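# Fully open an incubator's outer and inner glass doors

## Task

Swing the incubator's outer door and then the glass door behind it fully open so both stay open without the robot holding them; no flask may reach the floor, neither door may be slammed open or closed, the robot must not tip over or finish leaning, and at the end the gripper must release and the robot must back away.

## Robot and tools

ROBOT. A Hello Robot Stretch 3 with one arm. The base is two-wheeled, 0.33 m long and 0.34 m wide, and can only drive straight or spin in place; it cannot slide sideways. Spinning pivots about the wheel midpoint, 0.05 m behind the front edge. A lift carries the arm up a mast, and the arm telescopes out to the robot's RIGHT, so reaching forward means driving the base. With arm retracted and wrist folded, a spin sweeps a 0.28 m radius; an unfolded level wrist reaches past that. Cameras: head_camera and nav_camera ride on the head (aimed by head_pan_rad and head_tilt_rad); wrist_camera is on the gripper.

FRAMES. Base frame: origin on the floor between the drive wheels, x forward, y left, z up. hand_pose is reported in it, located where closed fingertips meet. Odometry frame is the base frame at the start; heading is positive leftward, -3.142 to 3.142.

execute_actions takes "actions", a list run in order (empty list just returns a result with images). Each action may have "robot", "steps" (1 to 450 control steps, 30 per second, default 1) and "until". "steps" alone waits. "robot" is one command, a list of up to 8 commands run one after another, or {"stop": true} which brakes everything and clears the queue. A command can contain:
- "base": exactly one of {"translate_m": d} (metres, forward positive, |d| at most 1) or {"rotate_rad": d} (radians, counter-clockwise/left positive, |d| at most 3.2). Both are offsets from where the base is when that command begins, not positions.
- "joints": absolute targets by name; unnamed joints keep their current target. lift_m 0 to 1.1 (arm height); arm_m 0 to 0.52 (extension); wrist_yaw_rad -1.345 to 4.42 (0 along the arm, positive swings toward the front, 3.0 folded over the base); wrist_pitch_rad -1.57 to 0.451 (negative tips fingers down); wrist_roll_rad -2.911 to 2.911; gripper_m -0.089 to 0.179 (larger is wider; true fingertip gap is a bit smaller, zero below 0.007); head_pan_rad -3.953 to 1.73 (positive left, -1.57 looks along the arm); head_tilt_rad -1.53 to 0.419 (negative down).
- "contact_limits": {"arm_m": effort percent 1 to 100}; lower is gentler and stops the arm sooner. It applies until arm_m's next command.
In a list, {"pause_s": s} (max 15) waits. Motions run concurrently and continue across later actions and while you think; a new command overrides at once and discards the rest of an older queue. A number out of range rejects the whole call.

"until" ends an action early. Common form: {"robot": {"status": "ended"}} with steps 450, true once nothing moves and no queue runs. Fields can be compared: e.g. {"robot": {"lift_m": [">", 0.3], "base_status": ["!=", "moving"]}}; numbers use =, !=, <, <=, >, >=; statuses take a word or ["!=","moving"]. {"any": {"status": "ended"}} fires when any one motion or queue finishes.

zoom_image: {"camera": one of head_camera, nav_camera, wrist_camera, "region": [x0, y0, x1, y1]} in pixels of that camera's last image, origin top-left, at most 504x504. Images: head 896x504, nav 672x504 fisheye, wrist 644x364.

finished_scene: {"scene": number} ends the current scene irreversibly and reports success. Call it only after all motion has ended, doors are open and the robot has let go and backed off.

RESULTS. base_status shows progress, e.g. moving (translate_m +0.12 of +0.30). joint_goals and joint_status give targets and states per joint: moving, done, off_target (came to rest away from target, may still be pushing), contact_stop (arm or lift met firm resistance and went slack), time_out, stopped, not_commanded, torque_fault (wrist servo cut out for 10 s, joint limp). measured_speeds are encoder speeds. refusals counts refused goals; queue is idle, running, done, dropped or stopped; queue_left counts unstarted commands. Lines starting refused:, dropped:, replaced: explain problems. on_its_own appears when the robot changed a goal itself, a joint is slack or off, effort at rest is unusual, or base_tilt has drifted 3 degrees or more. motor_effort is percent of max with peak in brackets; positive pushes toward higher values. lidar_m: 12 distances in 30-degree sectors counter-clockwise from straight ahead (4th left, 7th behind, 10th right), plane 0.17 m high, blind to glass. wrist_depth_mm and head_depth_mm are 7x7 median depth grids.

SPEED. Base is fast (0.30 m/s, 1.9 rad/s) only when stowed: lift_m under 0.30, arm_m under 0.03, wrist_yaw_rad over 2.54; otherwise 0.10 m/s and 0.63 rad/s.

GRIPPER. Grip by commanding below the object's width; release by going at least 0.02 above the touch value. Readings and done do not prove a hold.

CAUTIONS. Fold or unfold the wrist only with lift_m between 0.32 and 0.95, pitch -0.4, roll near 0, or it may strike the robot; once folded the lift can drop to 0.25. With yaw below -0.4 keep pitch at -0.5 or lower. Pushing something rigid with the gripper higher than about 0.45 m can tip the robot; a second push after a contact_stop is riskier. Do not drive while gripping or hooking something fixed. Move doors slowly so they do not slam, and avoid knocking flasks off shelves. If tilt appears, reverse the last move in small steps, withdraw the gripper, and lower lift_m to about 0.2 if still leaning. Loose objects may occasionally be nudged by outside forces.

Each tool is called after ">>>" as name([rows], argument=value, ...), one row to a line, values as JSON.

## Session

>>> execute_actions(actions=[])

Scene clock: 0.00 s.
robot.base_odometry: x=+0.000 y=+0.000 heading=+0.000 (m, m, rad; robot's odometry frame)
robot.turned_by_wheels: +0.000 (rad since the last result)
robot.turned_by_imu: +0.000 (rad since the last result)
robot.base_tilt: forward=+2.1 right=+0.7 (deg)
robot.lidar_m: 1.10 1.09 1.26 2.12 2.92 3.13 2.06 2.65 2.18 1.46 1.65 1.30
robot.head_depth_mm: 1231 1234 1236 1242 1243 1248 1249 / 1193 1196 1207 1205 1208 1212 1215 / 1151 1155 1159 1167 1169 1165 1170 / 1108 1115 1114 1119 1118 1130 1131 / 1073 1074 1076 1080 1084 1086 1087 / 1032 1041 1043 1044 1044 1045 1049 / 999 1005 1009 1012 1013 1013 1017
robot.base_status: not_commanded
robot.joint_positions: lift_m=+0.554 arm_m=+0.002 wrist_yaw_rad=+3.071 wrist_pitch_rad=-0.413 wrist_roll_rad=-0.015 gripper_m=+0.037 head_pan_rad=-0.017 head_tilt_rad=-0.009
robot.joint_goals: lift_m=+0.554 arm_m=+0.002 wrist_yaw_rad=+3.071 wrist_pitch_rad=-0.413 wrist_roll_rad=-0.015 gripper_m=+0.037 head_pan_rad=-0.017 head_tilt_rad=-0.009
robot.joint_status: lift_m=not_commanded arm_m=not_commanded wrist_yaw_rad=not_commanded wrist_pitch_rad=not_commanded wrist_roll_rad=not_commanded gripper_m=not_commanded head_pan_rad=not_commanded head_tilt_rad=not_commanded
robot.measured_speeds: translate_m=+0.000 rotate_rad=+0.000 lift_m=+0.000 arm_m=+0.000 wrist_yaw_rad=+0.000 wrist_pitch_rad=+0.000 wrist_roll_rad=+0.000 head_pan_rad=+0.000 head_tilt_rad=+0.000
robot: refusals=0 queue=idle queue_left=0
robot.motor_effort: left_wheel=+0 right_wheel=+0 lift_m=+21 arm_m=+0 wrist_yaw_rad=+1 wrist_pitch_rad=+6 wrist_roll_rad=+1 gripper_m=+0 head_pan_rad=+0 head_tilt_rad=+1 (%)
robot.hand_pose: x=-0.0054 y=+0.0779 z=+0.5674 quat_wxyz=(+0.169, +0.691, +0.122, +0.692) (m; robot's base frame)
robot.wrist_depth_mm: - - - - - - - / - - - - - - - / - - - - - - - / - - - - - - - / - - - - - - - / 867 859 870 858 - 856 857 / 741 741 713 742 731 716 731
pictures: head_camera (sideways: a quarter turn clockwise sets it upright), nav_camera (sideways: a quarter turn counterclockwise sets it upright), wrist_camera
Images, in order (width x height): head_camera 896x504, nav_camera 672x504, wrist_camera 644x364.

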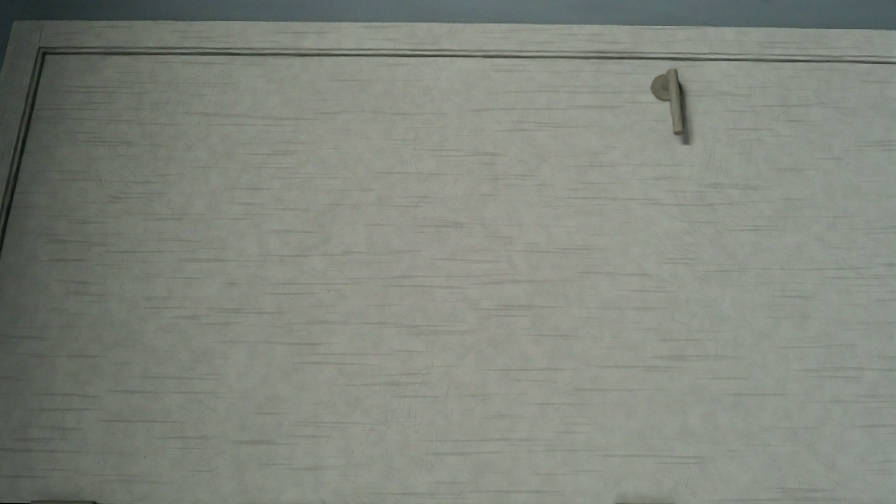

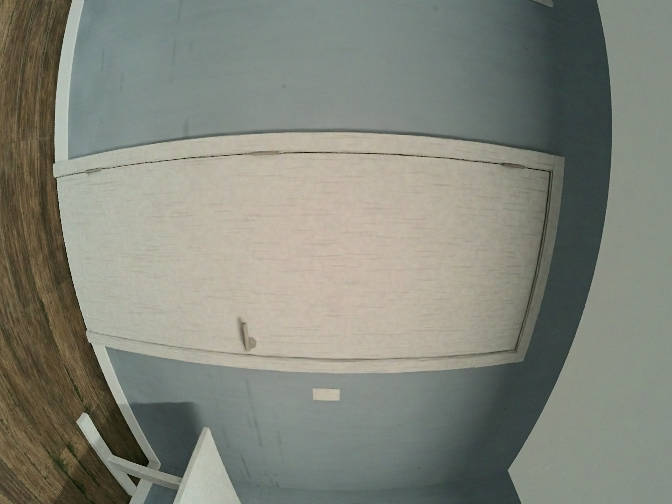

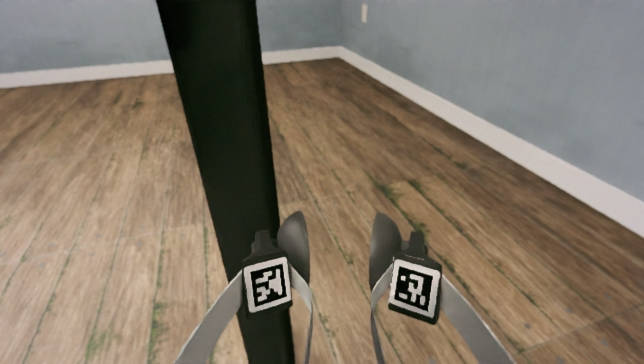

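>>> execute_actions([
  {"robot":{"joints":{"head_pan_rad":1.7,"head_tilt_rad":-0.4}},"steps":200,"until":{"robot":{"status":"ended"}}},
])

>>> execute_actions([
  {"robot":{"joints":{"head_pan_rad":-2.6}},"steps":200,"until":{"robot":{"status":"ended"}}},
])

Scene clock: 1.80 s.
robot.base_odometry: x=+0.000 y=+0.000 heading=+0.000 (m, m, rad; robot's odometry frame)
robot.turned_by_wheels: +0.000 (rad since the last result)
robot.turned_by_imu: +0.000 (rad since the last result)
robot.base_tilt: forward=+2.1 right=+0.7 (deg)
robot.lidar_m: 1.10 1.08 1.26 2.11 2.92 3.16 2.06 2.65 2.18 1.46 1.64 1.30
robot.head_depth_mm: 2166 2218 2277 2312 2232 1815 1445 / 2636 2808 2874 2943 2374 1820 1449 / 2655 2852 3104 3304 2411 1805 1449 / 2601 2809 2989 3195 2388 1804 1457 / 2599 2764 2966 3134 2352 1801 1444 / 2529 2718 2909 3101 2351 1793 1443 / 2521 2662 2842 3031 2404 1852 -
robot.base_status: not_commanded
robot.joint_positions: lift_m=+0.554 arm_m=+0.002 wrist_yaw_rad=+3.071 wrist_pitch_rad=-0.413 wrist_roll_rad=-0.015 gripper_m=+0.037 head_pan_rad=+1.693 head_tilt_rad=-0.395
robot.joint_goals: lift_m=+0.554 arm_m=+0.002 wrist_yaw_rad=+3.071 wrist_pitch_rad=-0.413 wrist_roll_rad=-0.015 gripper_m=+0.037 head_pan_rad=+1.700 head_tilt_rad=-0.400
robot.joint_status: lift_m=not_commanded arm_m=not_commanded wrist_yaw_rad=not_commanded wrist_pitch_rad=not_commanded wrist_roll_rad=not_commanded gripper_m=not_commanded head_pan_rad=done head_tilt_rad=done
robot.measured_speeds: translate_m=+0.000 rotate_rad=+0.000 lift_m=+0.000 arm_m=+0.000 wrist_yaw_rad=+0.000 wrist_pitch_rad=+0.000 wrist_roll_rad=+0.000 head_pan_rad=+0.000 head_tilt_rad=+0.000
robot: refusals=0 queue=done queue_left=0
robot.motor_effort: left_wheel=+0(1) right_wheel=+0(0) lift_m=+21(21) arm_m=+0(0) wrist_yaw_rad=+0(1) wrist_pitch_rad=+7(6) wrist_roll_rad=+1(0) gripper_m=+0(0) head_pan_rad=+3(31) head_tilt_rad=-2(20) (%)
robot.hand_pose: x=-0.0054 y=+0.0779 z=+0.5674 quat_wxyz=(+0.169, +0.691, +0.122, +0.692) (m; robot's base frame)
robot.wrist_depth_mm: - - - - - - - / - - - - - - - / - - - - - - - / - - - - - - - / - - - - - - - / 886 873 851 841 - 850 855 / 749 732 720 736 728 737 729
pictures: head_camera (sideways: a quarter turn clockwise sets it upright), nav_camera (sideways: a quarter turn counterclockwise sets it upright), wrist_camera
Images, in order (width x height): head_camera 896x504, nav_camera 672x504, wrist_camera 644x364.

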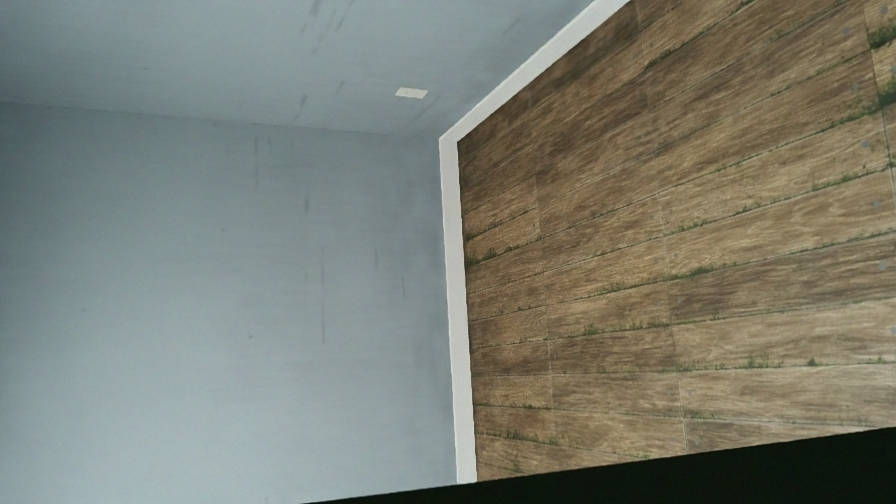

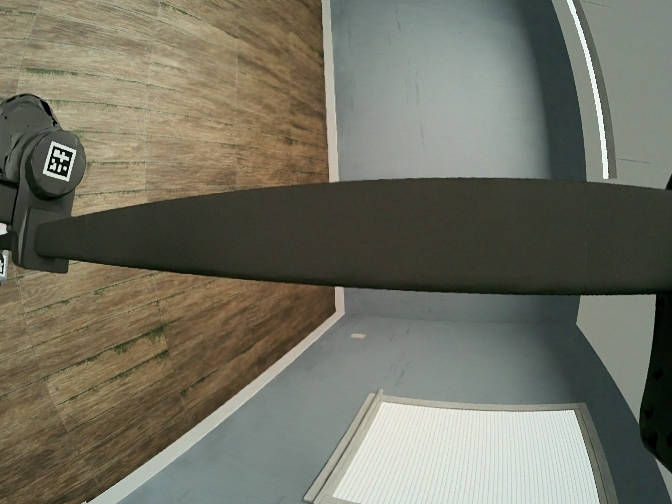

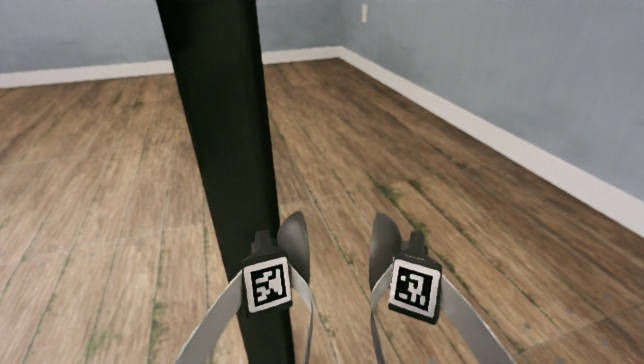

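Scene clock: 4.47 s.
robot.base_odometry: x=+0.000 y=+0.000 heading=+0.000 (m, m, rad; robot's odometry frame)
robot.turned_by_wheels: +0.000 (rad since the last result)
robot.turned_by_imu: +0.000 (rad since the last result)
robot.base_tilt: forward=+2.1 right=+0.7 (deg)
robot.lidar_m: 1.10 1.08 1.26 2.11 2.92 3.14 2.06 2.65 2.18 1.46 1.65 1.30
robot.head_depth_mm: 2230 2385 2547 2701 2264 1807 1454 / 2299 2433 2630 2815 2387 1813 1451 / 2356 2515 2673 2929 2400 1806 1445 / 2419 2552 2782 2951 2366 1821 1443 / 2470 2642 2848 3000 2376 1801 1444 / 2553 2697 2960 3117 2340 1800 1434 / 2600 2771 3041 3236 2355 1773 1437
robot.base_status: not_commanded
robot.joint_positions: lift_m=+0.554 arm_m=+0.002 wrist_yaw_rad=+3.071 wrist_pitch_rad=-0.413 wrist_roll_rad=-0.015 gripper_m=+0.037 head_pan_rad=-2.593 head_tilt_rad=-0.395
robot.joint_goals: lift_m=+0.554 arm_m=+0.002 wrist_yaw_rad=+3.071 wrist_pitch_rad=-0.413 wrist_roll_rad=-0.015 gripper_m=+0.037 head_pan_rad=-2.600 head_tilt_rad=-0.400
robot.joint_status: lift_m=not_commanded arm_m=not_commanded wrist_yaw_rad=not_commanded wrist_pitch_rad=not_commanded wrist_roll_rad=not_commanded gripper_m=not_commanded head_pan_rad=done head_tilt_rad=done
robot.measured_speeds: translate_m=+0.000 rotate_rad=+0.000 lift_m=+0.000 arm_m=+0.000 wrist_yaw_rad=+0.000 wrist_pitch_rad=+0.000 wrist_roll_rad=+0.000 head_pan_rad=+0.000 head_tilt_rad=+0.000
robot: refusals=0 queue=done queue_left=0
robot.motor_effort: left_wheel=+0(0) right_wheel=+0(0) lift_m=+21(20) arm_m=+0(1) wrist_yaw_rad=+1(1) wrist_pitch_rad=+6(6) wrist_roll_rad=+1(0) gripper_m=-1(0) head_pan_rad=-2(32) head_tilt_rad=-3(2) (%)
robot.hand_pose: x=-0.0054 y=+0.0779 z=+0.5674 quat_wxyz=(+0.169, +0.691, +0.122, +0.692) (m; robot's base frame)
robot.wrist_depth_mm: - - - - - - - / - - - - - - - / - - - - - - - / - - - - - - - / - - - - - - - / 865 890 882 867 - 863 845 / 756 737 715 740 736 730 733
pictures: head_camera (sideways: a quarter turn clockwise sets it upright), nav_camera (sideways: a quarter turn counterclockwise sets it upright), wrist_camera
Images, in order (width x height): head_camera 896x504, nav_camera 672x504, wrist_camera 644x364.

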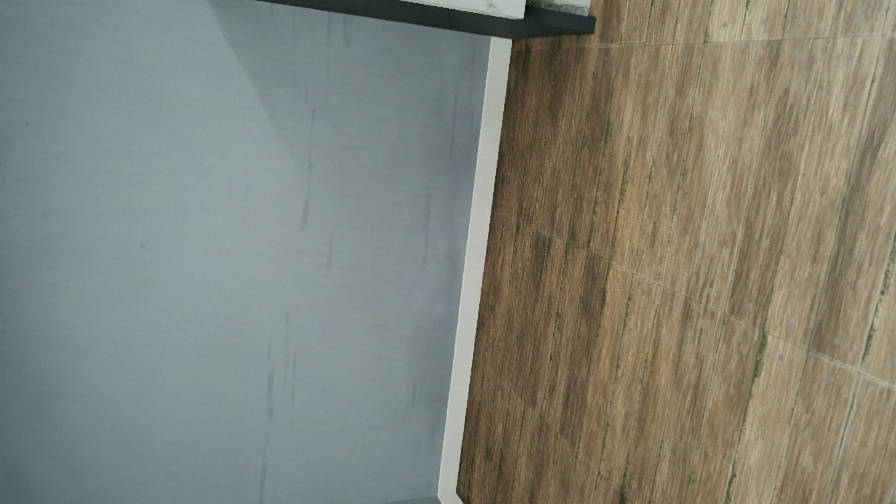

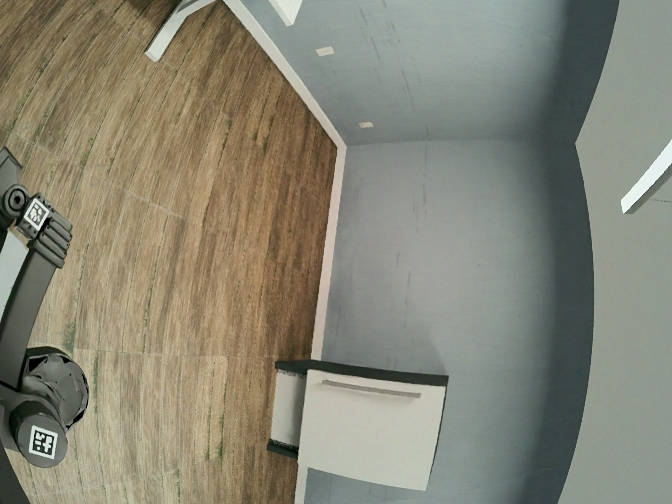

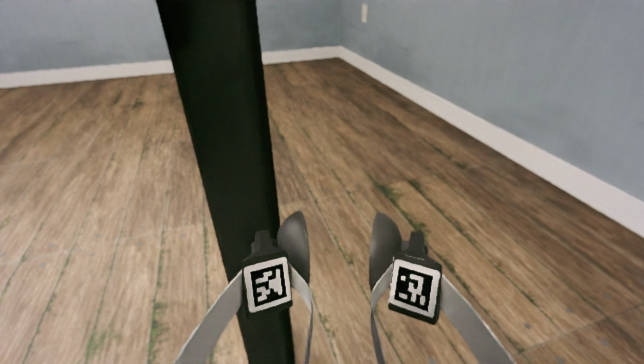

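>>> execute_actions([
  {"robot":{"joints":{"head_pan_rad":-3.2}},"steps":200,"until":{"robot":{"status":"ended"}}},
])

Scene clock: 5.67 s.
robot.base_odometry: x=+0.000 y=+0.000 heading=+0.000 (m, m, rad; robot's odometry frame)
robot.turned_by_wheels: +0.000 (rad since the last result)
robot.turned_by_imu: +0.000 (rad since the last result)
robot.base_tilt: forward=+2.1 right=+0.7 (deg)
robot.lidar_m: 1.10 1.08 1.26 2.11 2.92 3.13 2.06 2.65 2.18 1.46 1.64 1.29
robot.head_depth_mm: 2803 2991 3274 3413 2396 1815 1450 / 2682 2880 3120 3314 2372 1806 1459 / 2571 2735 2964 3066 2377 1808 1449 / 2515 2595 2137 2318 2364 1803 1448 / 2411 2493 2060 2193 2367 1796 1447 / 2367 2395 2004 2187 2349 1804 1438 / 2258 2399 2549 2778 2336 1788 1445
robot.base_status: not_commanded
robot.joint_positions: lift_m=+0.554 arm_m=+0.002 wrist_yaw_rad=+3.071 wrist_pitch_rad=-0.413 wrist_roll_rad=-0.015 gripper_m=+0.037 head_pan_rad=-3.193 head_tilt_rad=-0.395
robot.joint_goals: lift_m=+0.554 arm_m=+0.002 wrist_yaw_rad=+3.071 wrist_pitch_rad=-0.413 wrist_roll_rad=-0.015 gripper_m=+0.037 head_pan_rad=-3.200 head_tilt_rad=-0.400
robot.joint_status: lift_m=not_commanded arm_m=not_commanded wrist_yaw_rad=not_commanded wrist_pitch_rad=not_commanded wrist_roll_rad=not_commanded gripper_m=not_commanded head_pan_rad=done head_tilt_rad=done
robot.measured_speeds: translate_m=+0.000 rotate_rad=+0.000 lift_m=+0.000 arm_m=+0.000 wrist_yaw_rad=+0.000 wrist_pitch_rad=+0.000 wrist_roll_rad=+0.000 head_pan_rad=+0.000 head_tilt_rad=+0.000
robot: refusals=0 queue=done queue_left=0
robot.motor_effort: left_wheel=+0(0) right_wheel=+0(1) lift_m=+20(20) arm_m=+0(0) wrist_yaw_rad=+0(1) wrist_pitch_rad=+6(6) wrist_roll_rad=+0(0) gripper_m=+0(1) head_pan_rad=-3(30) head_tilt_rad=-2(2) (%)
robot.hand_pose: x=-0.0054 y=+0.0779 z=+0.5674 quat_wxyz=(+0.169, +0.691, +0.122, +0.692) (m; robot's base frame)
robot.wrist_depth_mm: - - - - - - - / - - - - - - - / - - - - - - - / - - - - - - - / - - - - - - - / 884 881 859 846 - 842 835 / 745 753 729 735 733 736 733
pictures: head_camera (sideways: a quarter turn clockwise sets it upright), nav_camera (sideways: a quarter turn counterclockwise sets it upright), wrist_camera
Images, in order (width x height): head_camera 896x504, nav_camera 672x504, wrist_camera 644x364.

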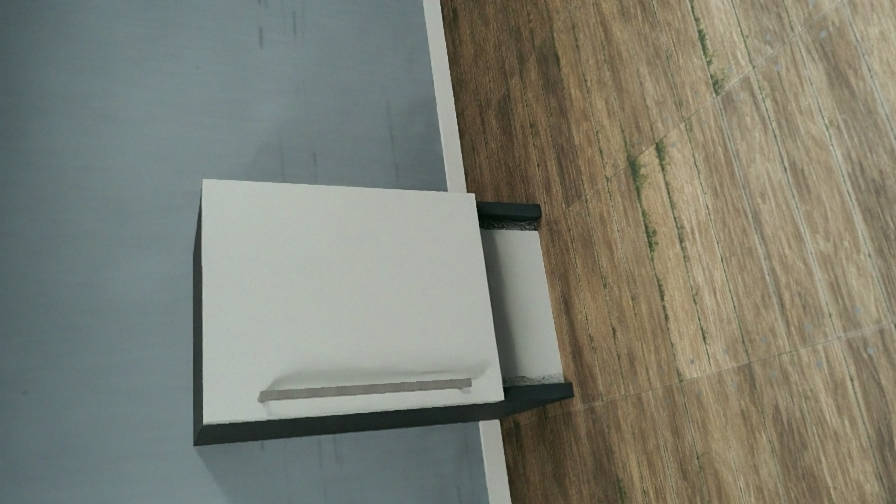

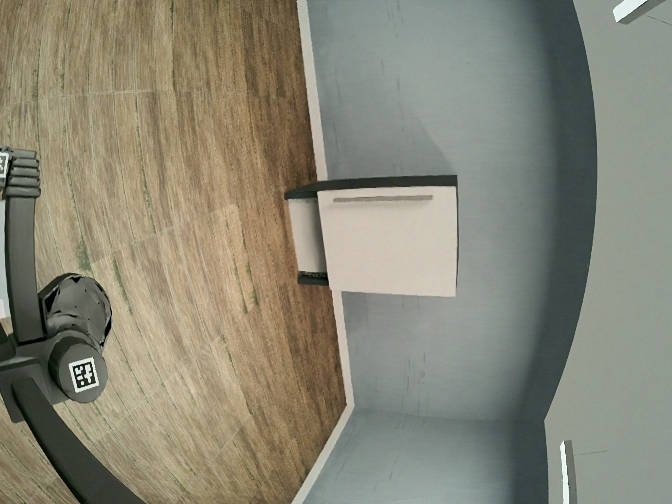

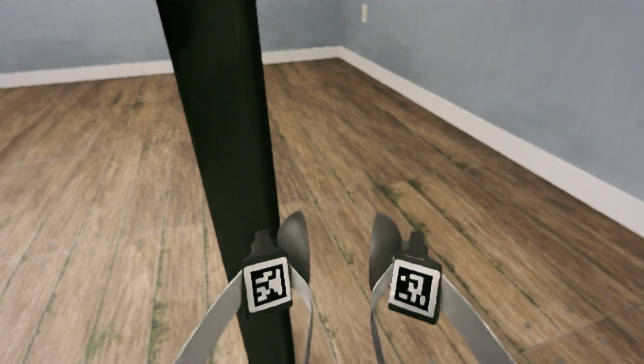

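>>> execute_actions([
  {"robot":[{"joints":{"lift_m":0.28,"arm_m":0}},{"base":{"rotate_rad":-3.04}},{"base":{"translate_m":1.0}},{"base":{"translate_m":0.235}},{"base":{"rotate_rad":1.73}},{"joints":{"lift_m":0.6,"wrist_pitch_rad":-0.4,"wrist_roll_rad":0,"head_pan_rad":-1.57,"head_tilt_rad":-0.6}},{"joints":{"wrist_yaw_rad":0,"gripper_m":0.09}},{"joints":{"wrist_pitch_rad":0,"lift_m":0.5}}],"steps":450,"until":{"robot":{"status":"ended"}}},
  {"steps":300,"until":{"robot":{"status":"ended"}}},
])

Scene clock: 30.63 s.
robot.base_odometry: x=-1.229 y=-0.125 heading=-1.310 (m, m, rad; robot's odometry frame)
robot.turned_by_wheels: -1.310 (rad since the last result)
robot.turned_by_imu: -1.300 (rad since the last result)
robot.base_tilt: forward=+2.1 right=+0.7 (deg)
robot.lidar_m: 2.07 1.78 2.42 2.31 2.40 2.82 2.69 2.13 0.92 0.83 1.47 1.97
robot.head_depth_mm: 1190 705 789 893 1030 1408 1275 / 1152 703 786 886 1025 1400 1275 / 1121 699 770 882 1012 1374 1275 / 1178 720 803 898 972 1361 1269 / 1219 1344 1507 1699 1820 1502 1268 / 1219 1345 1491 1704 1816 1505 1261 / 1208 1330 1490 1678 1814 1490 1257
robot.base_status: done (rotate_rad +1.7299 of +1.7300)
robot.joint_positions: lift_m=+0.500 arm_m=+0.002 wrist_yaw_rad=+0.002 wrist_pitch_rad=-0.027 wrist_roll_rad=-0.004 gripper_m=+0.090 head_pan_rad=-1.577 head_tilt_rad=-0.592
robot.joint_goals: lift_m=+0.500 arm_m=+0.000 wrist_yaw_rad=+0.000 wrist_pitch_rad=+0.000 wrist_roll_rad=+0.000 gripper_m=+0.090 head_pan_rad=-1.570 head_tilt_rad=-0.600
robot.joint_status: lift_m=done arm_m=done wrist_yaw_rad=done wrist_pitch_rad=done wrist_roll_rad=done gripper_m=done head_pan_rad=done head_tilt_rad=done
robot.measured_speeds: translate_m=+0.000 rotate_rad=+0.000 lift_m=+0.000 arm_m=+0.000 wrist_yaw_rad=+0.000 wrist_pitch_rad=+0.000 wrist_roll_rad=+0.000 head_pan_rad=+0.000 head_tilt_rad=+0.000
robot: refusals=0 queue=done queue_left=0
robot.motor_effort: left_wheel=-2(8) right_wheel=+2(15) lift_m=+17(25) arm_m=+0(0) wrist_yaw_rad=-1(1) wrist_pitch_rad=+13(14) wrist_roll_rad=+2(5) gripper_m=+0(80) head_pan_rad=+3(36) head_tilt_rad=-3(17) (%)
robot.hand_pose: x=-0.0210 y=-0.4021 z=+0.6080 quat_wxyz=(+0.709, +0.010, -0.705, -0.009) (m; robot's base frame)
robot.wrist_depth_mm: - - - - 488 490 485 / - - - - 503 502 499 / - - - - 518 524 520 / - - - - 531 530 531 / - - - - 556 553 549 / - - - - 571 565 567 / - - - 960 715 725 710
pictures: head_camera (sideways: a quarter turn clockwise sets it upright), nav_camera (sideways: a quarter turn counterclockwise sets it upright), wrist_camera
Images, in order (width x height): head_camera 896x504, nav_camera 672x504, wrist_camera 644x364.

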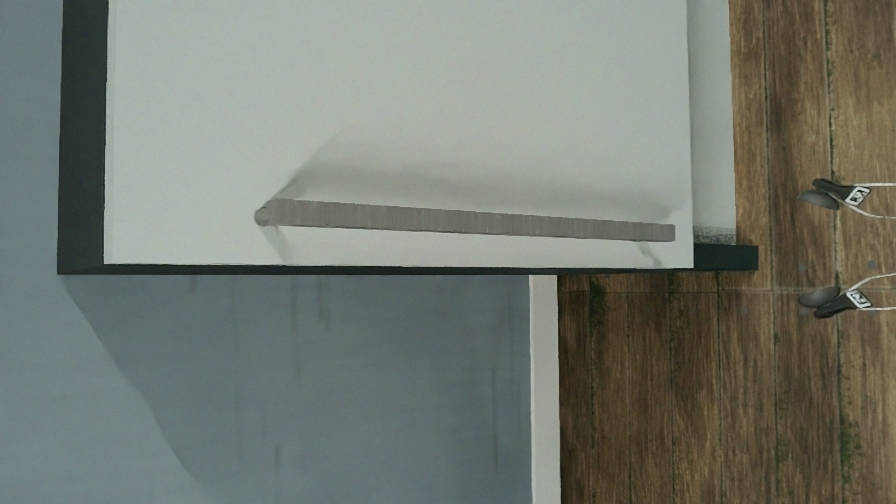

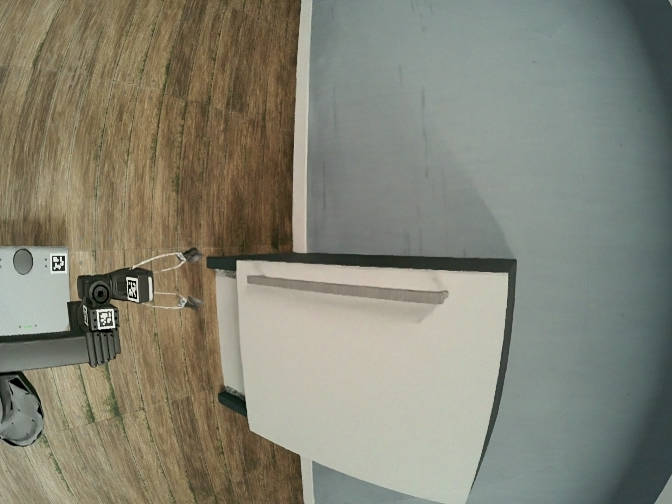

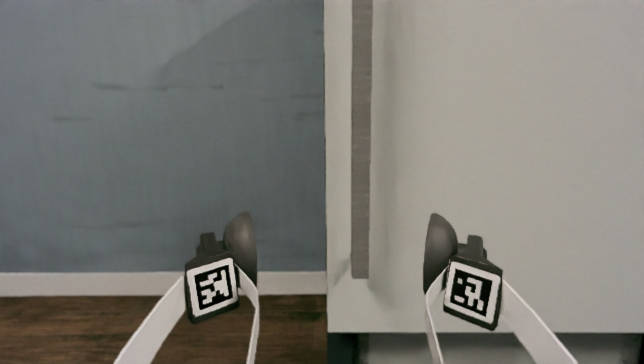

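>>> execute_actions([
  {"robot":{"base":{"translate_m":-0.02},"joints":{"arm_m":0.24,"lift_m":0.53}},"steps":300,"until":{"robot":{"status":"ended"}}},
])

Scene clock: 33.87 s.
robot.base_odometry: x=-1.234 y=-0.106 heading=-1.310 (m, m, rad; robot's odometry frame)
robot.turned_by_wheels: +0.000 (rad since the last result)
robot.turned_by_imu: +0.000 (rad since the last result)
robot.base_tilt: forward=+2.1 right=+0.7 (deg)
robot.lidar_m: 2.09 1.80 2.41 2.30 2.39 2.80 2.67 2.12 0.92 0.83 1.48 1.97
robot.head_depth_mm: 1177 706 792 893 1030 1394 1275 / 1146 704 788 888 1021 1389 1307 / 1112 699 781 883 1019 1157 - / 1082 698 751 862 968 1128 1216 / 1219 1346 1520 1698 1838 1496 1271 / 1217 1342 1495 1696 1832 1495 1265 / 1209 1347 1488 1684 1820 1488 1258
robot.base_status: done (translate_m -0.0200 of -0.0200)
robot.joint_positions: lift_m=+0.530 arm_m=+0.240 wrist_yaw_rad=+0.000 wrist_pitch_rad=-0.026 wrist_roll_rad=-0.004 gripper_m=+0.090 head_pan_rad=-1.577 head_tilt_rad=-0.593
robot.joint_goals: lift_m=+0.530 arm_m=+0.240 wrist_yaw_rad=+0.000 wrist_pitch_rad=+0.000 wrist_roll_rad=+0.000 gripper_m=+0.090 head_pan_rad=-1.570 head_tilt_rad=-0.600
robot.joint_status: lift_m=done arm_m=done wrist_yaw_rad=done wrist_pitch_rad=done wrist_roll_rad=done gripper_m=done head_pan_rad=done head_tilt_rad=done
robot.measured_speeds: translate_m=+0.000 rotate_rad=+0.000 lift_m=+0.000 arm_m=+0.000 wrist_yaw_rad=+0.000 wrist_pitch_rad=+0.000 wrist_roll_rad=+0.000 head_pan_rad=+0.000 head_tilt_rad=+0.000
robot: refusals=0 queue=done queue_left=0
robot.motor_effort: left_wheel=-2(5) right_wheel=+2(4) lift_m=+25(23) arm_m=+2(4) wrist_yaw_rad=-1(2) wrist_pitch_rad=+13(13) wrist_roll_rad=+3(2) gripper_m=+0(0) head_pan_rad=+3(3) head_tilt_rad=-3(3) (%)
robot.hand_pose: x=-0.0213 y=-0.6402 z=+0.6377 quat_wxyz=(+0.709, +0.010, -0.705, -0.009) (m; robot's base frame)
robot.wrist_depth_mm: 901 898 915 267 267 267 267 / 951 948 946 275 277 275 274 / 985 976 973 283 284 282 282 / 993 - - 291 293 292 290 / - - - 300 302 302 300 / - - - 314 313 311 310 / - - - 324 321 324 318
pictures: head_camera (sideways: a quarter turn clockwise sets it upright), nav_camera (sideways: a quarter turn counterclockwise sets it upright), wrist_camera
Images, in order (width x height): head_camera 896x504, nav_camera 672x504, wrist_camera 644x364.

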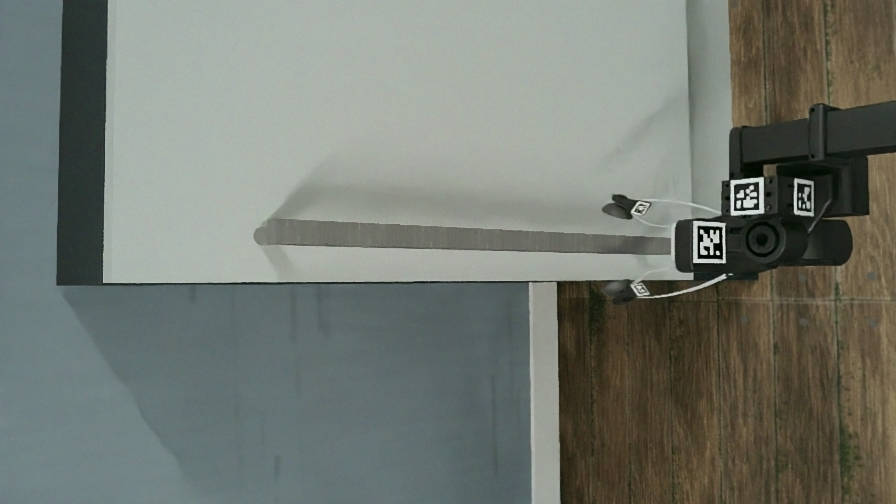

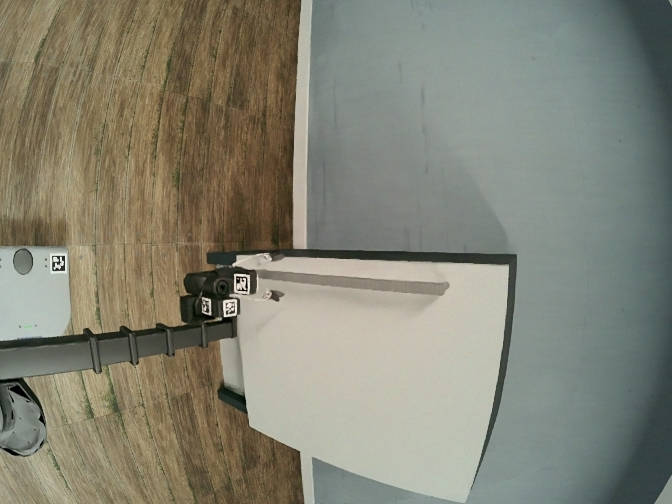

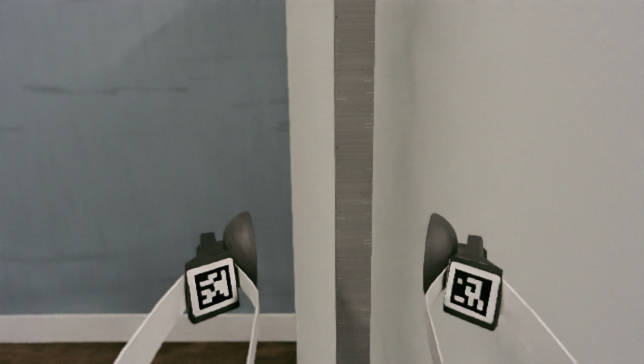

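>>> execute_actions([
  {"robot":[{"joints":{"arm_m":0.35},"contact_limits":{"arm_m":15}},{"joints":{"gripper_m":-0.075}},{"joints":{"arm_m":0.29},"contact_limits":{"arm_m":24}},{"joints":{"arm_m":0.17,"gripper_m":-0.06},"contact_limits":{"arm_m":24},"base":{"translate_m":-0.025}},{"joints":{"arm_m":0.07},"contact_limits":{"arm_m":24},"base":{"translate_m":-0.045}},{"joints":{"arm_m":0.0},"contact_limits":{"arm_m":24},"base":{"translate_m":-0.04}}],"steps":450,"until":{"robot":{"status":"ended"}}},
])

Scene clock: 45.40 s.
robot.base_odometry: x=-1.262 y=+0.000 heading=-1.311 (m, m, rad; robot's odometry frame)
robot.turned_by_wheels: -0.001 (rad since the last result)
robot.turned_by_imu: -0.011 (rad since the last result)
robot.base_tilt: forward=+2.1 right=+0.8 (deg)
robot.lidar_m: 2.20 1.90 2.42 2.31 2.38 2.69 2.56 2.16 0.93 0.84 1.48 1.96
robot.head_depth_mm: 1153 439 479 569 698 911 1274 / 1116 405 430 477 466 748 1190 / 1085 392 388 436 500 560 646 / 1063 390 375 421 487 573 696 / 1036 793 869 970 1120 1355 1270 / 1182 1308 1471 1694 1823 1492 1261 / 1216 1337 1491 1680 1801 1488 1256
robot.base_status: done (translate_m -0.0401 of -0.0400)
robot.joint_positions: lift_m=+0.530 arm_m=+0.003 wrist_yaw_rad=-0.246 wrist_pitch_rad=-0.027 wrist_roll_rad=-0.004 gripper_m=-0.036 head_pan_rad=-1.577 head_tilt_rad=-0.594
robot.joint_goals: lift_m=+0.530 arm_m=+0.000 wrist_yaw_rad=-0.185 wrist_pitch_rad=+0.000 wrist_roll_rad=+0.000 gripper_m=-0.037 head_pan_rad=-1.570 head_tilt_rad=-0.600
robot.joint_status: lift_m=done arm_m=done wrist_yaw_rad=done wrist_pitch_rad=done wrist_roll_rad=done gripper_m=off_target head_pan_rad=done head_tilt_rad=done
robot.measured_speeds: translate_m=+0.000 rotate_rad=+0.000 lift_m=+0.000 arm_m=+0.000 wrist_yaw_rad=+0.000 wrist_pitch_rad=+0.000 wrist_roll_rad=+0.000 head_pan_rad=+0.000 head_tilt_rad=+0.000
robot: refusals=0 queue=done queue_left=0
robot.on_its_own: wrist_yaw_rad is held at -0.185, not at your +0.000, by its stall guard, which is still easing; gripper_m is held at -0.037, not at your -0.060, by its stall guard, which is still easing; right_wheel is at rest, and its effort (+32) is outside its rest range (-18 to +18)
robot.motor_effort: left_wheel=-5(16) right_wheel=+32(50) lift_m=+25(24) arm_m=-7(8) wrist_yaw_rad=+56(65) wrist_pitch_rad=+14(15) wrist_roll_rad=+2(2) gripper_m=-31(100) head_pan_rad=+3(3) head_tilt_rad=-3(3) (%)
robot.contact_limits: arm_m 24 (drawing in: default 15, maximum 24; extending or still: default 21, maximum 34)
robot.hand_pose: x=-0.0836 y=-0.3953 z=+0.6374 quat_wxyz=(+0.702, -0.077, -0.701, -0.097) (m; robot's base frame)
robot.wrist_depth_mm: 972 134 145 118 264 444 - / 997 142 149 121 274 467 - / - 150 152 125 286 504 - / - 161 155 129 297 540 - / - 173 158 129 308 589 - / - 185 156 129 131 652 - / - 994 164 144 337 - -
pictures: head_camera (sideways: a quarter turn clockwise sets it upright), nav_camera (sideways: a quarter turn counterclockwise sets it upright), wrist_camera
Images, in order (width x height): head_camera 896x504, nav_camera 672x504, wrist_camera 644x364.

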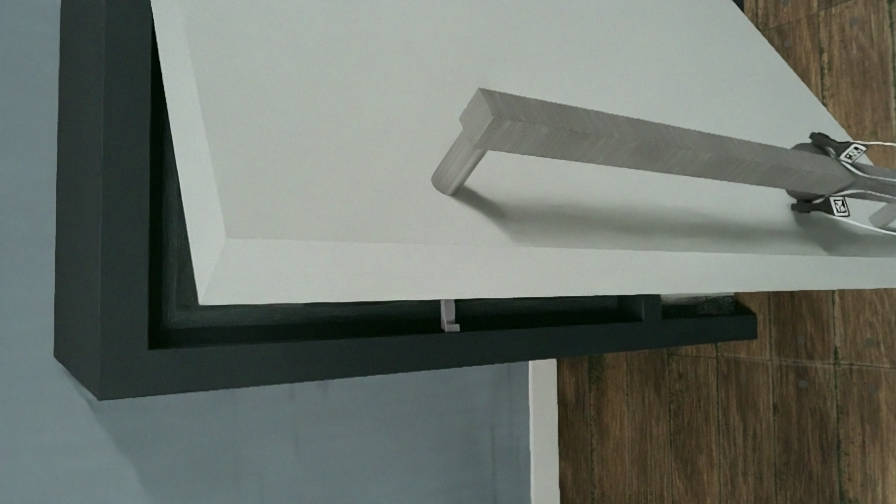

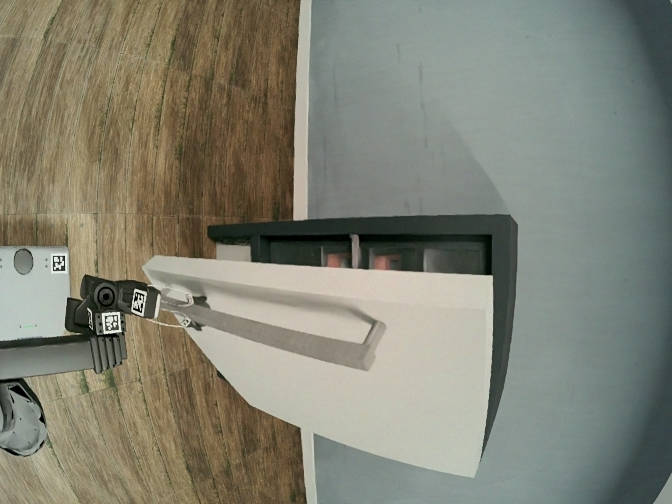

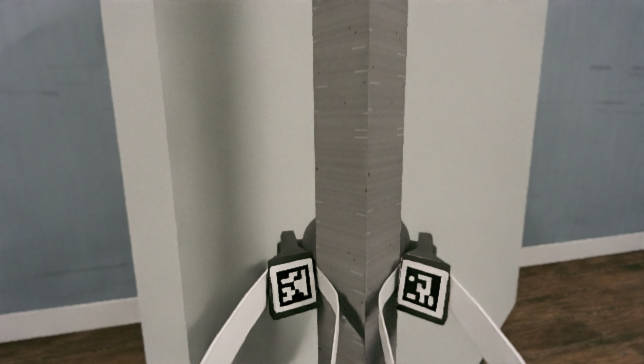

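>>> execute_actions([
  {"robot":[{"joints":{"gripper_m":0.06}},{"joints":{"lift_m":0.36,"wrist_yaw_rad":-0.2}},{"base":{"translate_m":0.3},"joints":{"head_pan_rad":-1.85}},{"joints":{"lift_m":0.45,"wrist_yaw_rad":0,"gripper_m":0.0,"arm_m":0.25}},{"base":{"translate_m":-0.4}}],"steps":450,"until":{"robot":{"status":"ended"}}},
  {"steps":200,"until":{"robot":{"status":"ended"}}},
])

Scene clock: 62.50 s.
robot.base_odometry: x=-1.288 y=+0.097 heading=-1.308 (m, m, rad; robot's odometry frame)
robot.turned_by_wheels: +0.003 (rad since the last result)
robot.turned_by_imu: +0.310 (rad since the last result)
robot.base_tilt: forward=+4.0 right=+0.7 (deg)
robot.lidar_m: 1.96 2.60 2.34 2.35 2.73 2.51 2.52 0.96 0.86 0.82 1.65 2.25
robot.head_depth_mm: 1172 476 521 610 737 932 1291 / 1171 453 484 560 664 820 1225 / 1173 425 452 488 574 725 926 / 1142 400 424 475 542 610 657 / 1104 718 443 501 578 666 - / 1209 1327 1490 1693 1825 1492 1250 / 1210 1342 1495 1688 1795 1485 1249
robot.base_status: off_target (translate_m -0.3999 of -0.4000)
robot.joint_positions: lift_m=+0.450 arm_m=+0.249 wrist_yaw_rad=+0.001 wrist_pitch_rad=-0.025 wrist_roll_rad=+0.005 gripper_m=+0.000 head_pan_rad=-1.845 head_tilt_rad=-0.597
robot.joint_goals: lift_m=+0.450 arm_m=+0.250 wrist_yaw_rad=+0.000 wrist_pitch_rad=+0.000 wrist_roll_rad=+0.000 gripper_m=+0.000 head_pan_rad=-1.850 head_tilt_rad=-0.600
robot.joint_status: lift_m=done arm_m=done wrist_yaw_rad=done wrist_pitch_rad=done wrist_roll_rad=done gripper_m=done head_pan_rad=done head_tilt_rad=done
robot.measured_speeds: translate_m=+0.000 rotate_rad=+0.000 lift_m=+0.000 arm_m=+0.000 wrist_yaw_rad=+0.000 wrist_pitch_rad=+0.000 wrist_roll_rad=+0.000 head_pan_rad=+0.000 head_tilt_rad=+0.000
robot: refusals=0 queue=done queue_left=0
robot.on_its_own: right_wheel is at rest, and its effort (-78) is outside its rest range (-18 to +18)
robot.motor_effort: left_wheel=+13(23) right_wheel=-78(95) lift_m=+25(25) arm_m=+4(7) wrist_yaw_rad=-1(69) wrist_pitch_rad=+13(24) wrist_roll_rad=-2(5) gripper_m=-3(81) head_pan_rad=-2(19) head_tilt_rad=-2(3) (%)
robot.hand_pose: x=-0.0213 y=-0.6500 z=+0.5579 quat_wxyz=(+0.706, +0.009, -0.708, -0.009) (m; robot's base frame)
robot.wrist_depth_mm: - - - 951 306 331 494 / - - - 972 314 702 674 / - - - - 323 381 373 / - - - - 331 731 684 / - - - - 345 634 697 / - - - - 348 449 475 / 951 957 947 982 371 385 362
pictures: head_camera (sideways: a quarter turn clockwise sets it upright), nav_camera (sideways: a quarter turn counterclockwise sets it upright), wrist_camera
Images, in order (width x height): head_camera 896x504, nav_camera 672x504, wrist_camera 644x364.

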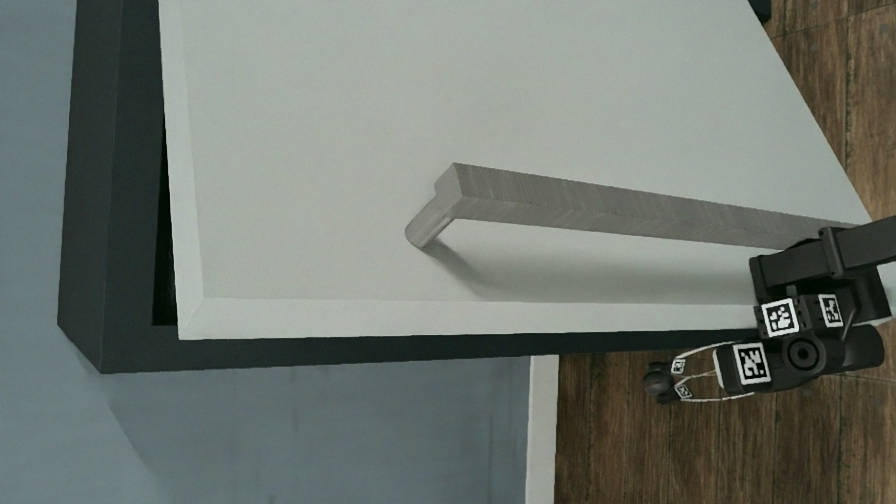

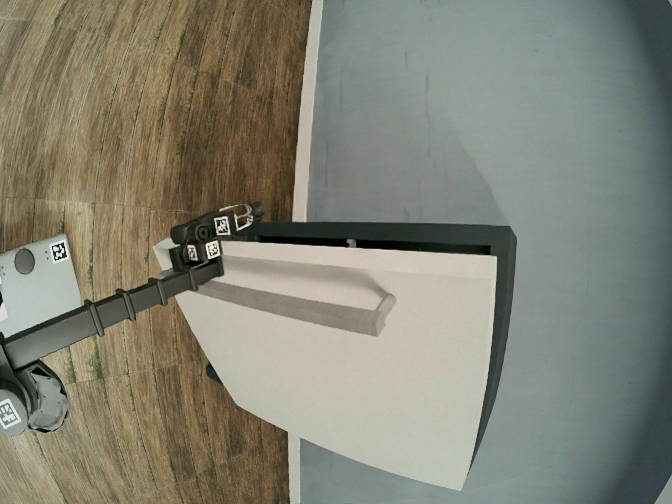

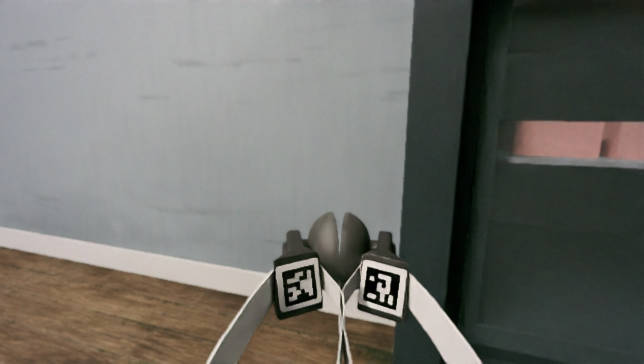

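>>> execute_actions([
  {"robot":[{"base":{"translate_m":0.2}},{"joints":{"arm_m":0}},{"base":{"rotate_rad":-0.3}},{"base":{"translate_m":0.35}},{"base":{"rotate_rad":-1.57},"joints":{"head_pan_rad":-1.0,"head_tilt_rad":-0.7}}],"steps":450,"until":{"robot":{"status":"ended"}}},
  {"steps":300,"until":{"robot":{"status":"ended"}}},
])

Scene clock: 80.10 s.
robot.base_odometry: x=-1.250 y=-0.446 heading=+3.103 (m, m, rad; robot's odometry frame)
robot.turned_by_wheels: -1.872 (rad since the last result)
robot.turned_by_imu: -1.844 (rad since the last result)
robot.base_tilt: forward=+2.1 right=+0.8 (deg)
robot.lidar_m: 1.37 1.51 1.79 1.71 1.76 2.33 2.28 2.37 3.19 3.04 1.31 0.94
robot.head_depth_mm: 2710 2978 2709 2077 1692 1423 1218 / 2860 3172 2716 2064 1686 1415 1215 / 2898 3295 2703 2044 1663 1414 1213 / 2567 2868 2671 2051 1672 1411 1218 / 1096 1173 1260 1045 1542 1402 1211 / 672 691 732 826 963 1366 1205 / 551 599 725 1416 1497 1384 1199
robot.base_status: done (rotate_rad -1.5699 of -1.5700)
robot.joint_positions: lift_m=+0.450 arm_m=+0.002 wrist_yaw_rad=+0.000 wrist_pitch_rad=-0.025 wrist_roll_rad=+0.004 gripper_m=+0.000 head_pan_rad=-1.007 head_tilt_rad=-0.691
robot.joint_goals: lift_m=+0.450 arm_m=+0.000 wrist_yaw_rad=+0.000 wrist_pitch_rad=+0.000 wrist_roll_rad=+0.000 gripper_m=+0.000 head_pan_rad=-1.000 head_tilt_rad=-0.700
robot.joint_status: lift_m=done arm_m=done wrist_yaw_rad=done wrist_pitch_rad=done wrist_roll_rad=done gripper_m=done head_pan_rad=done head_tilt_rad=done
robot.measured_speeds: translate_m=+0.000 rotate_rad=+0.000 lift_m=+0.000 arm_m=+0.000 wrist_yaw_rad=+0.000 wrist_pitch_rad=+0.000 wrist_roll_rad=+0.000 head_pan_rad=+0.000 head_tilt_rad=+0.000
robot: refusals=0 queue=done queue_left=0
robot.motor_effort: left_wheel=+1(24) right_wheel=-3(78) lift_m=+18(25) arm_m=-1(4) wrist_yaw_rad=-1(2) wrist_pitch_rad=+12(12) wrist_roll_rad=-2(2) gripper_m=-3(2) head_pan_rad=+3(35) head_tilt_rad=-4(12) (%)
robot.hand_pose: x=-0.0214 y=-0.4024 z=+0.5585 quat_wxyz=(+0.706, +0.009, -0.708, -0.009) (m; robot's base frame)
robot.wrist_depth_mm: - - - - - - - / - - - - - - - / - - - - - - - / - - - - - - - / - - - - - - - / - - - - - - - / 959 984 972 960 946 956 946
pictures: head_camera (sideways: a quarter turn clockwise sets it upright), nav_camera (sideways: a quarter turn counterclockwise sets it upright), wrist_camera
Images, in order (width x height): head_camera 896x504, nav_camera 672x504, wrist_camera 644x364.

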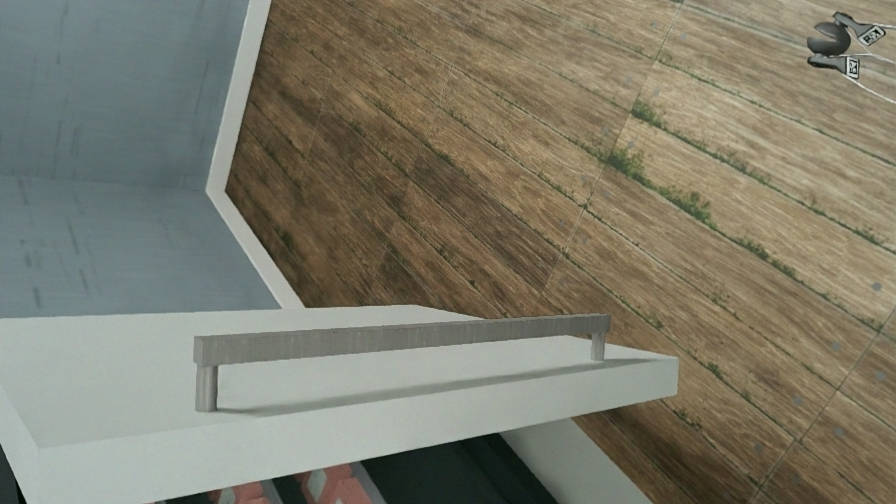

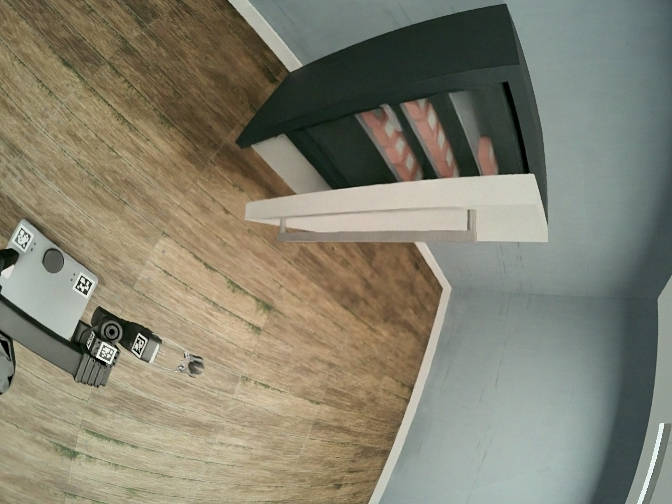

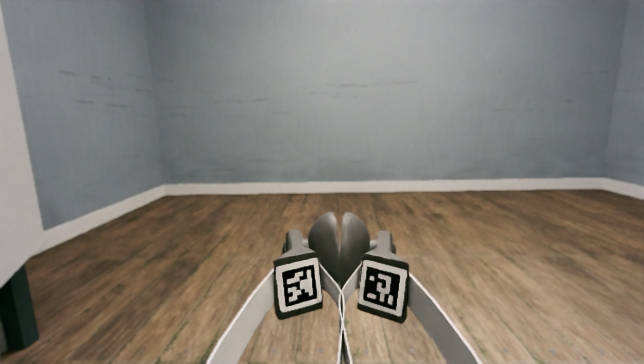

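>>> execute_actions([
  {"robot":[{"base":{"translate_m":0.62},"joints":{"head_pan_rad":-1.57,"head_tilt_rad":-0.8}},{"joints":{"arm_m":0.2},"contact_limits":{"arm_m":15}}],"steps":450,"until":{"robot":{"status":"ended"}}},
])

Scene clock: 91.80 s.
robot.base_odometry: x=-1.870 y=-0.423 heading=+3.103 (m, m, rad; robot's odometry frame)
robot.turned_by_wheels: +0.000 (rad since the last result)
robot.turned_by_imu: -0.001 (rad since the last result)
robot.base_tilt: forward=+2.1 right=+0.7 (deg)
robot.lidar_m: 0.84 0.87 1.17 1.73 1.78 1.85 2.90 3.01 3.17 1.06 0.44 0.51
robot.head_depth_mm: 426 466 532 1708 1554 1340 1176 / 473 521 581 658 794 1327 1174 / 531 594 671 772 906 - 1168 / 606 686 793 933 1154 1301 1168 / 705 821 969 1197 1543 1321 1161 / 844 998 1193 1317 1442 1294 1143 / 892 1006 1115 1200 1064 861 1093
robot.base_status: done (translate_m +0.6200 of +0.6200)
robot.joint_positions: lift_m=+0.450 arm_m=+0.200 wrist_yaw_rad=+0.001 wrist_pitch_rad=-0.025 wrist_roll_rad=+0.004 gripper_m=+0.000 head_pan_rad=-1.563 head_tilt_rad=-0.790
robot.joint_goals: lift_m=+0.450 arm_m=+0.200 wrist_yaw_rad=+0.000 wrist_pitch_rad=+0.000 wrist_roll_rad=+0.000 gripper_m=+0.000 head_pan_rad=-1.570 head_tilt_rad=-0.800
robot.joint_status: lift_m=done arm_m=done wrist_yaw_rad=done wrist_pitch_rad=done wrist_roll_rad=done gripper_m=done head_pan_rad=done head_tilt_rad=done
robot.measured_speeds: translate_m=+0.000 rotate_rad=+0.000 lift_m=+0.000 arm_m=+0.000 wrist_yaw_rad=+0.000 wrist_pitch_rad=+0.000 wrist_roll_rad=+0.000 head_pan_rad=+0.000 head_tilt_rad=+0.000
robot: refusals=0 queue=done queue_left=0
robot.motor_effort: left_wheel=+1(4) right_wheel=-4(9) lift_m=+18(18) arm_m=+3(4) wrist_yaw_rad=-2(14) wrist_pitch_rad=+12(12) wrist_roll_rad=-2(2) gripper_m=-2(4) head_pan_rad=-3(30) head_tilt_rad=-4(11) (%)
robot.contact_limits: arm_m 15 (drawing in: default 15, maximum 24; extending or still: default 21, maximum 34)
robot.hand_pose: x=-0.0211 y=-0.6003 z=+0.5585 quat_wxyz=(+0.706, +0.009, -0.708, -0.009) (m; robot's base frame)
robot.wrist_depth_mm: 473 537 409 240 169 130 107 / 549 551 432 246 172 133 108 / 484 560 458 256 177 136 110 / 579 584 488 264 181 138 111 / 607 602 522 301 182 141 113 / 494 528 602 - 174 143 115 / 396 464 686 297 206 146 117
pictures: head_camera (sideways: a quarter turn clockwise sets it upright), nav_camera (sideways: a quarter turn counterclockwise sets it upright), wrist_camera
Images, in order (width x height): head_camera 896x504, nav_camera 672x504, wrist_camera 644x364.

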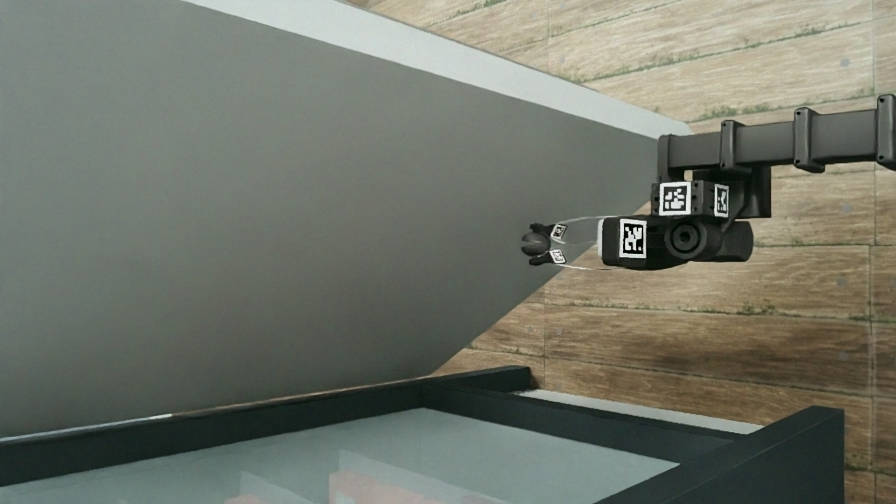

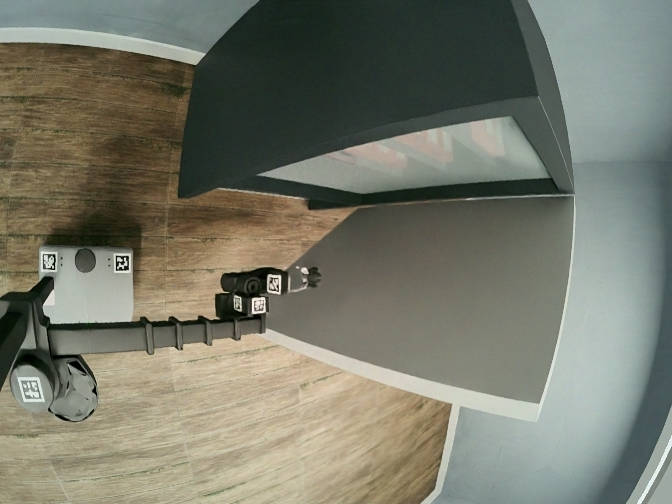

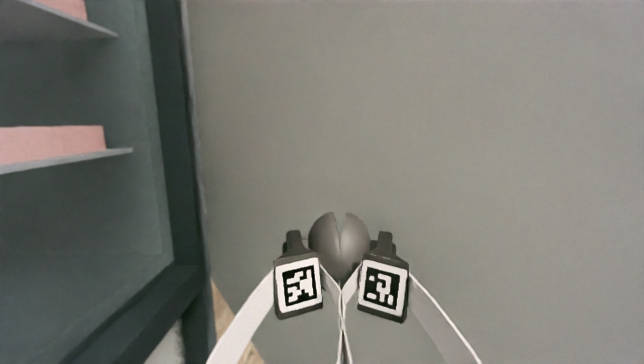

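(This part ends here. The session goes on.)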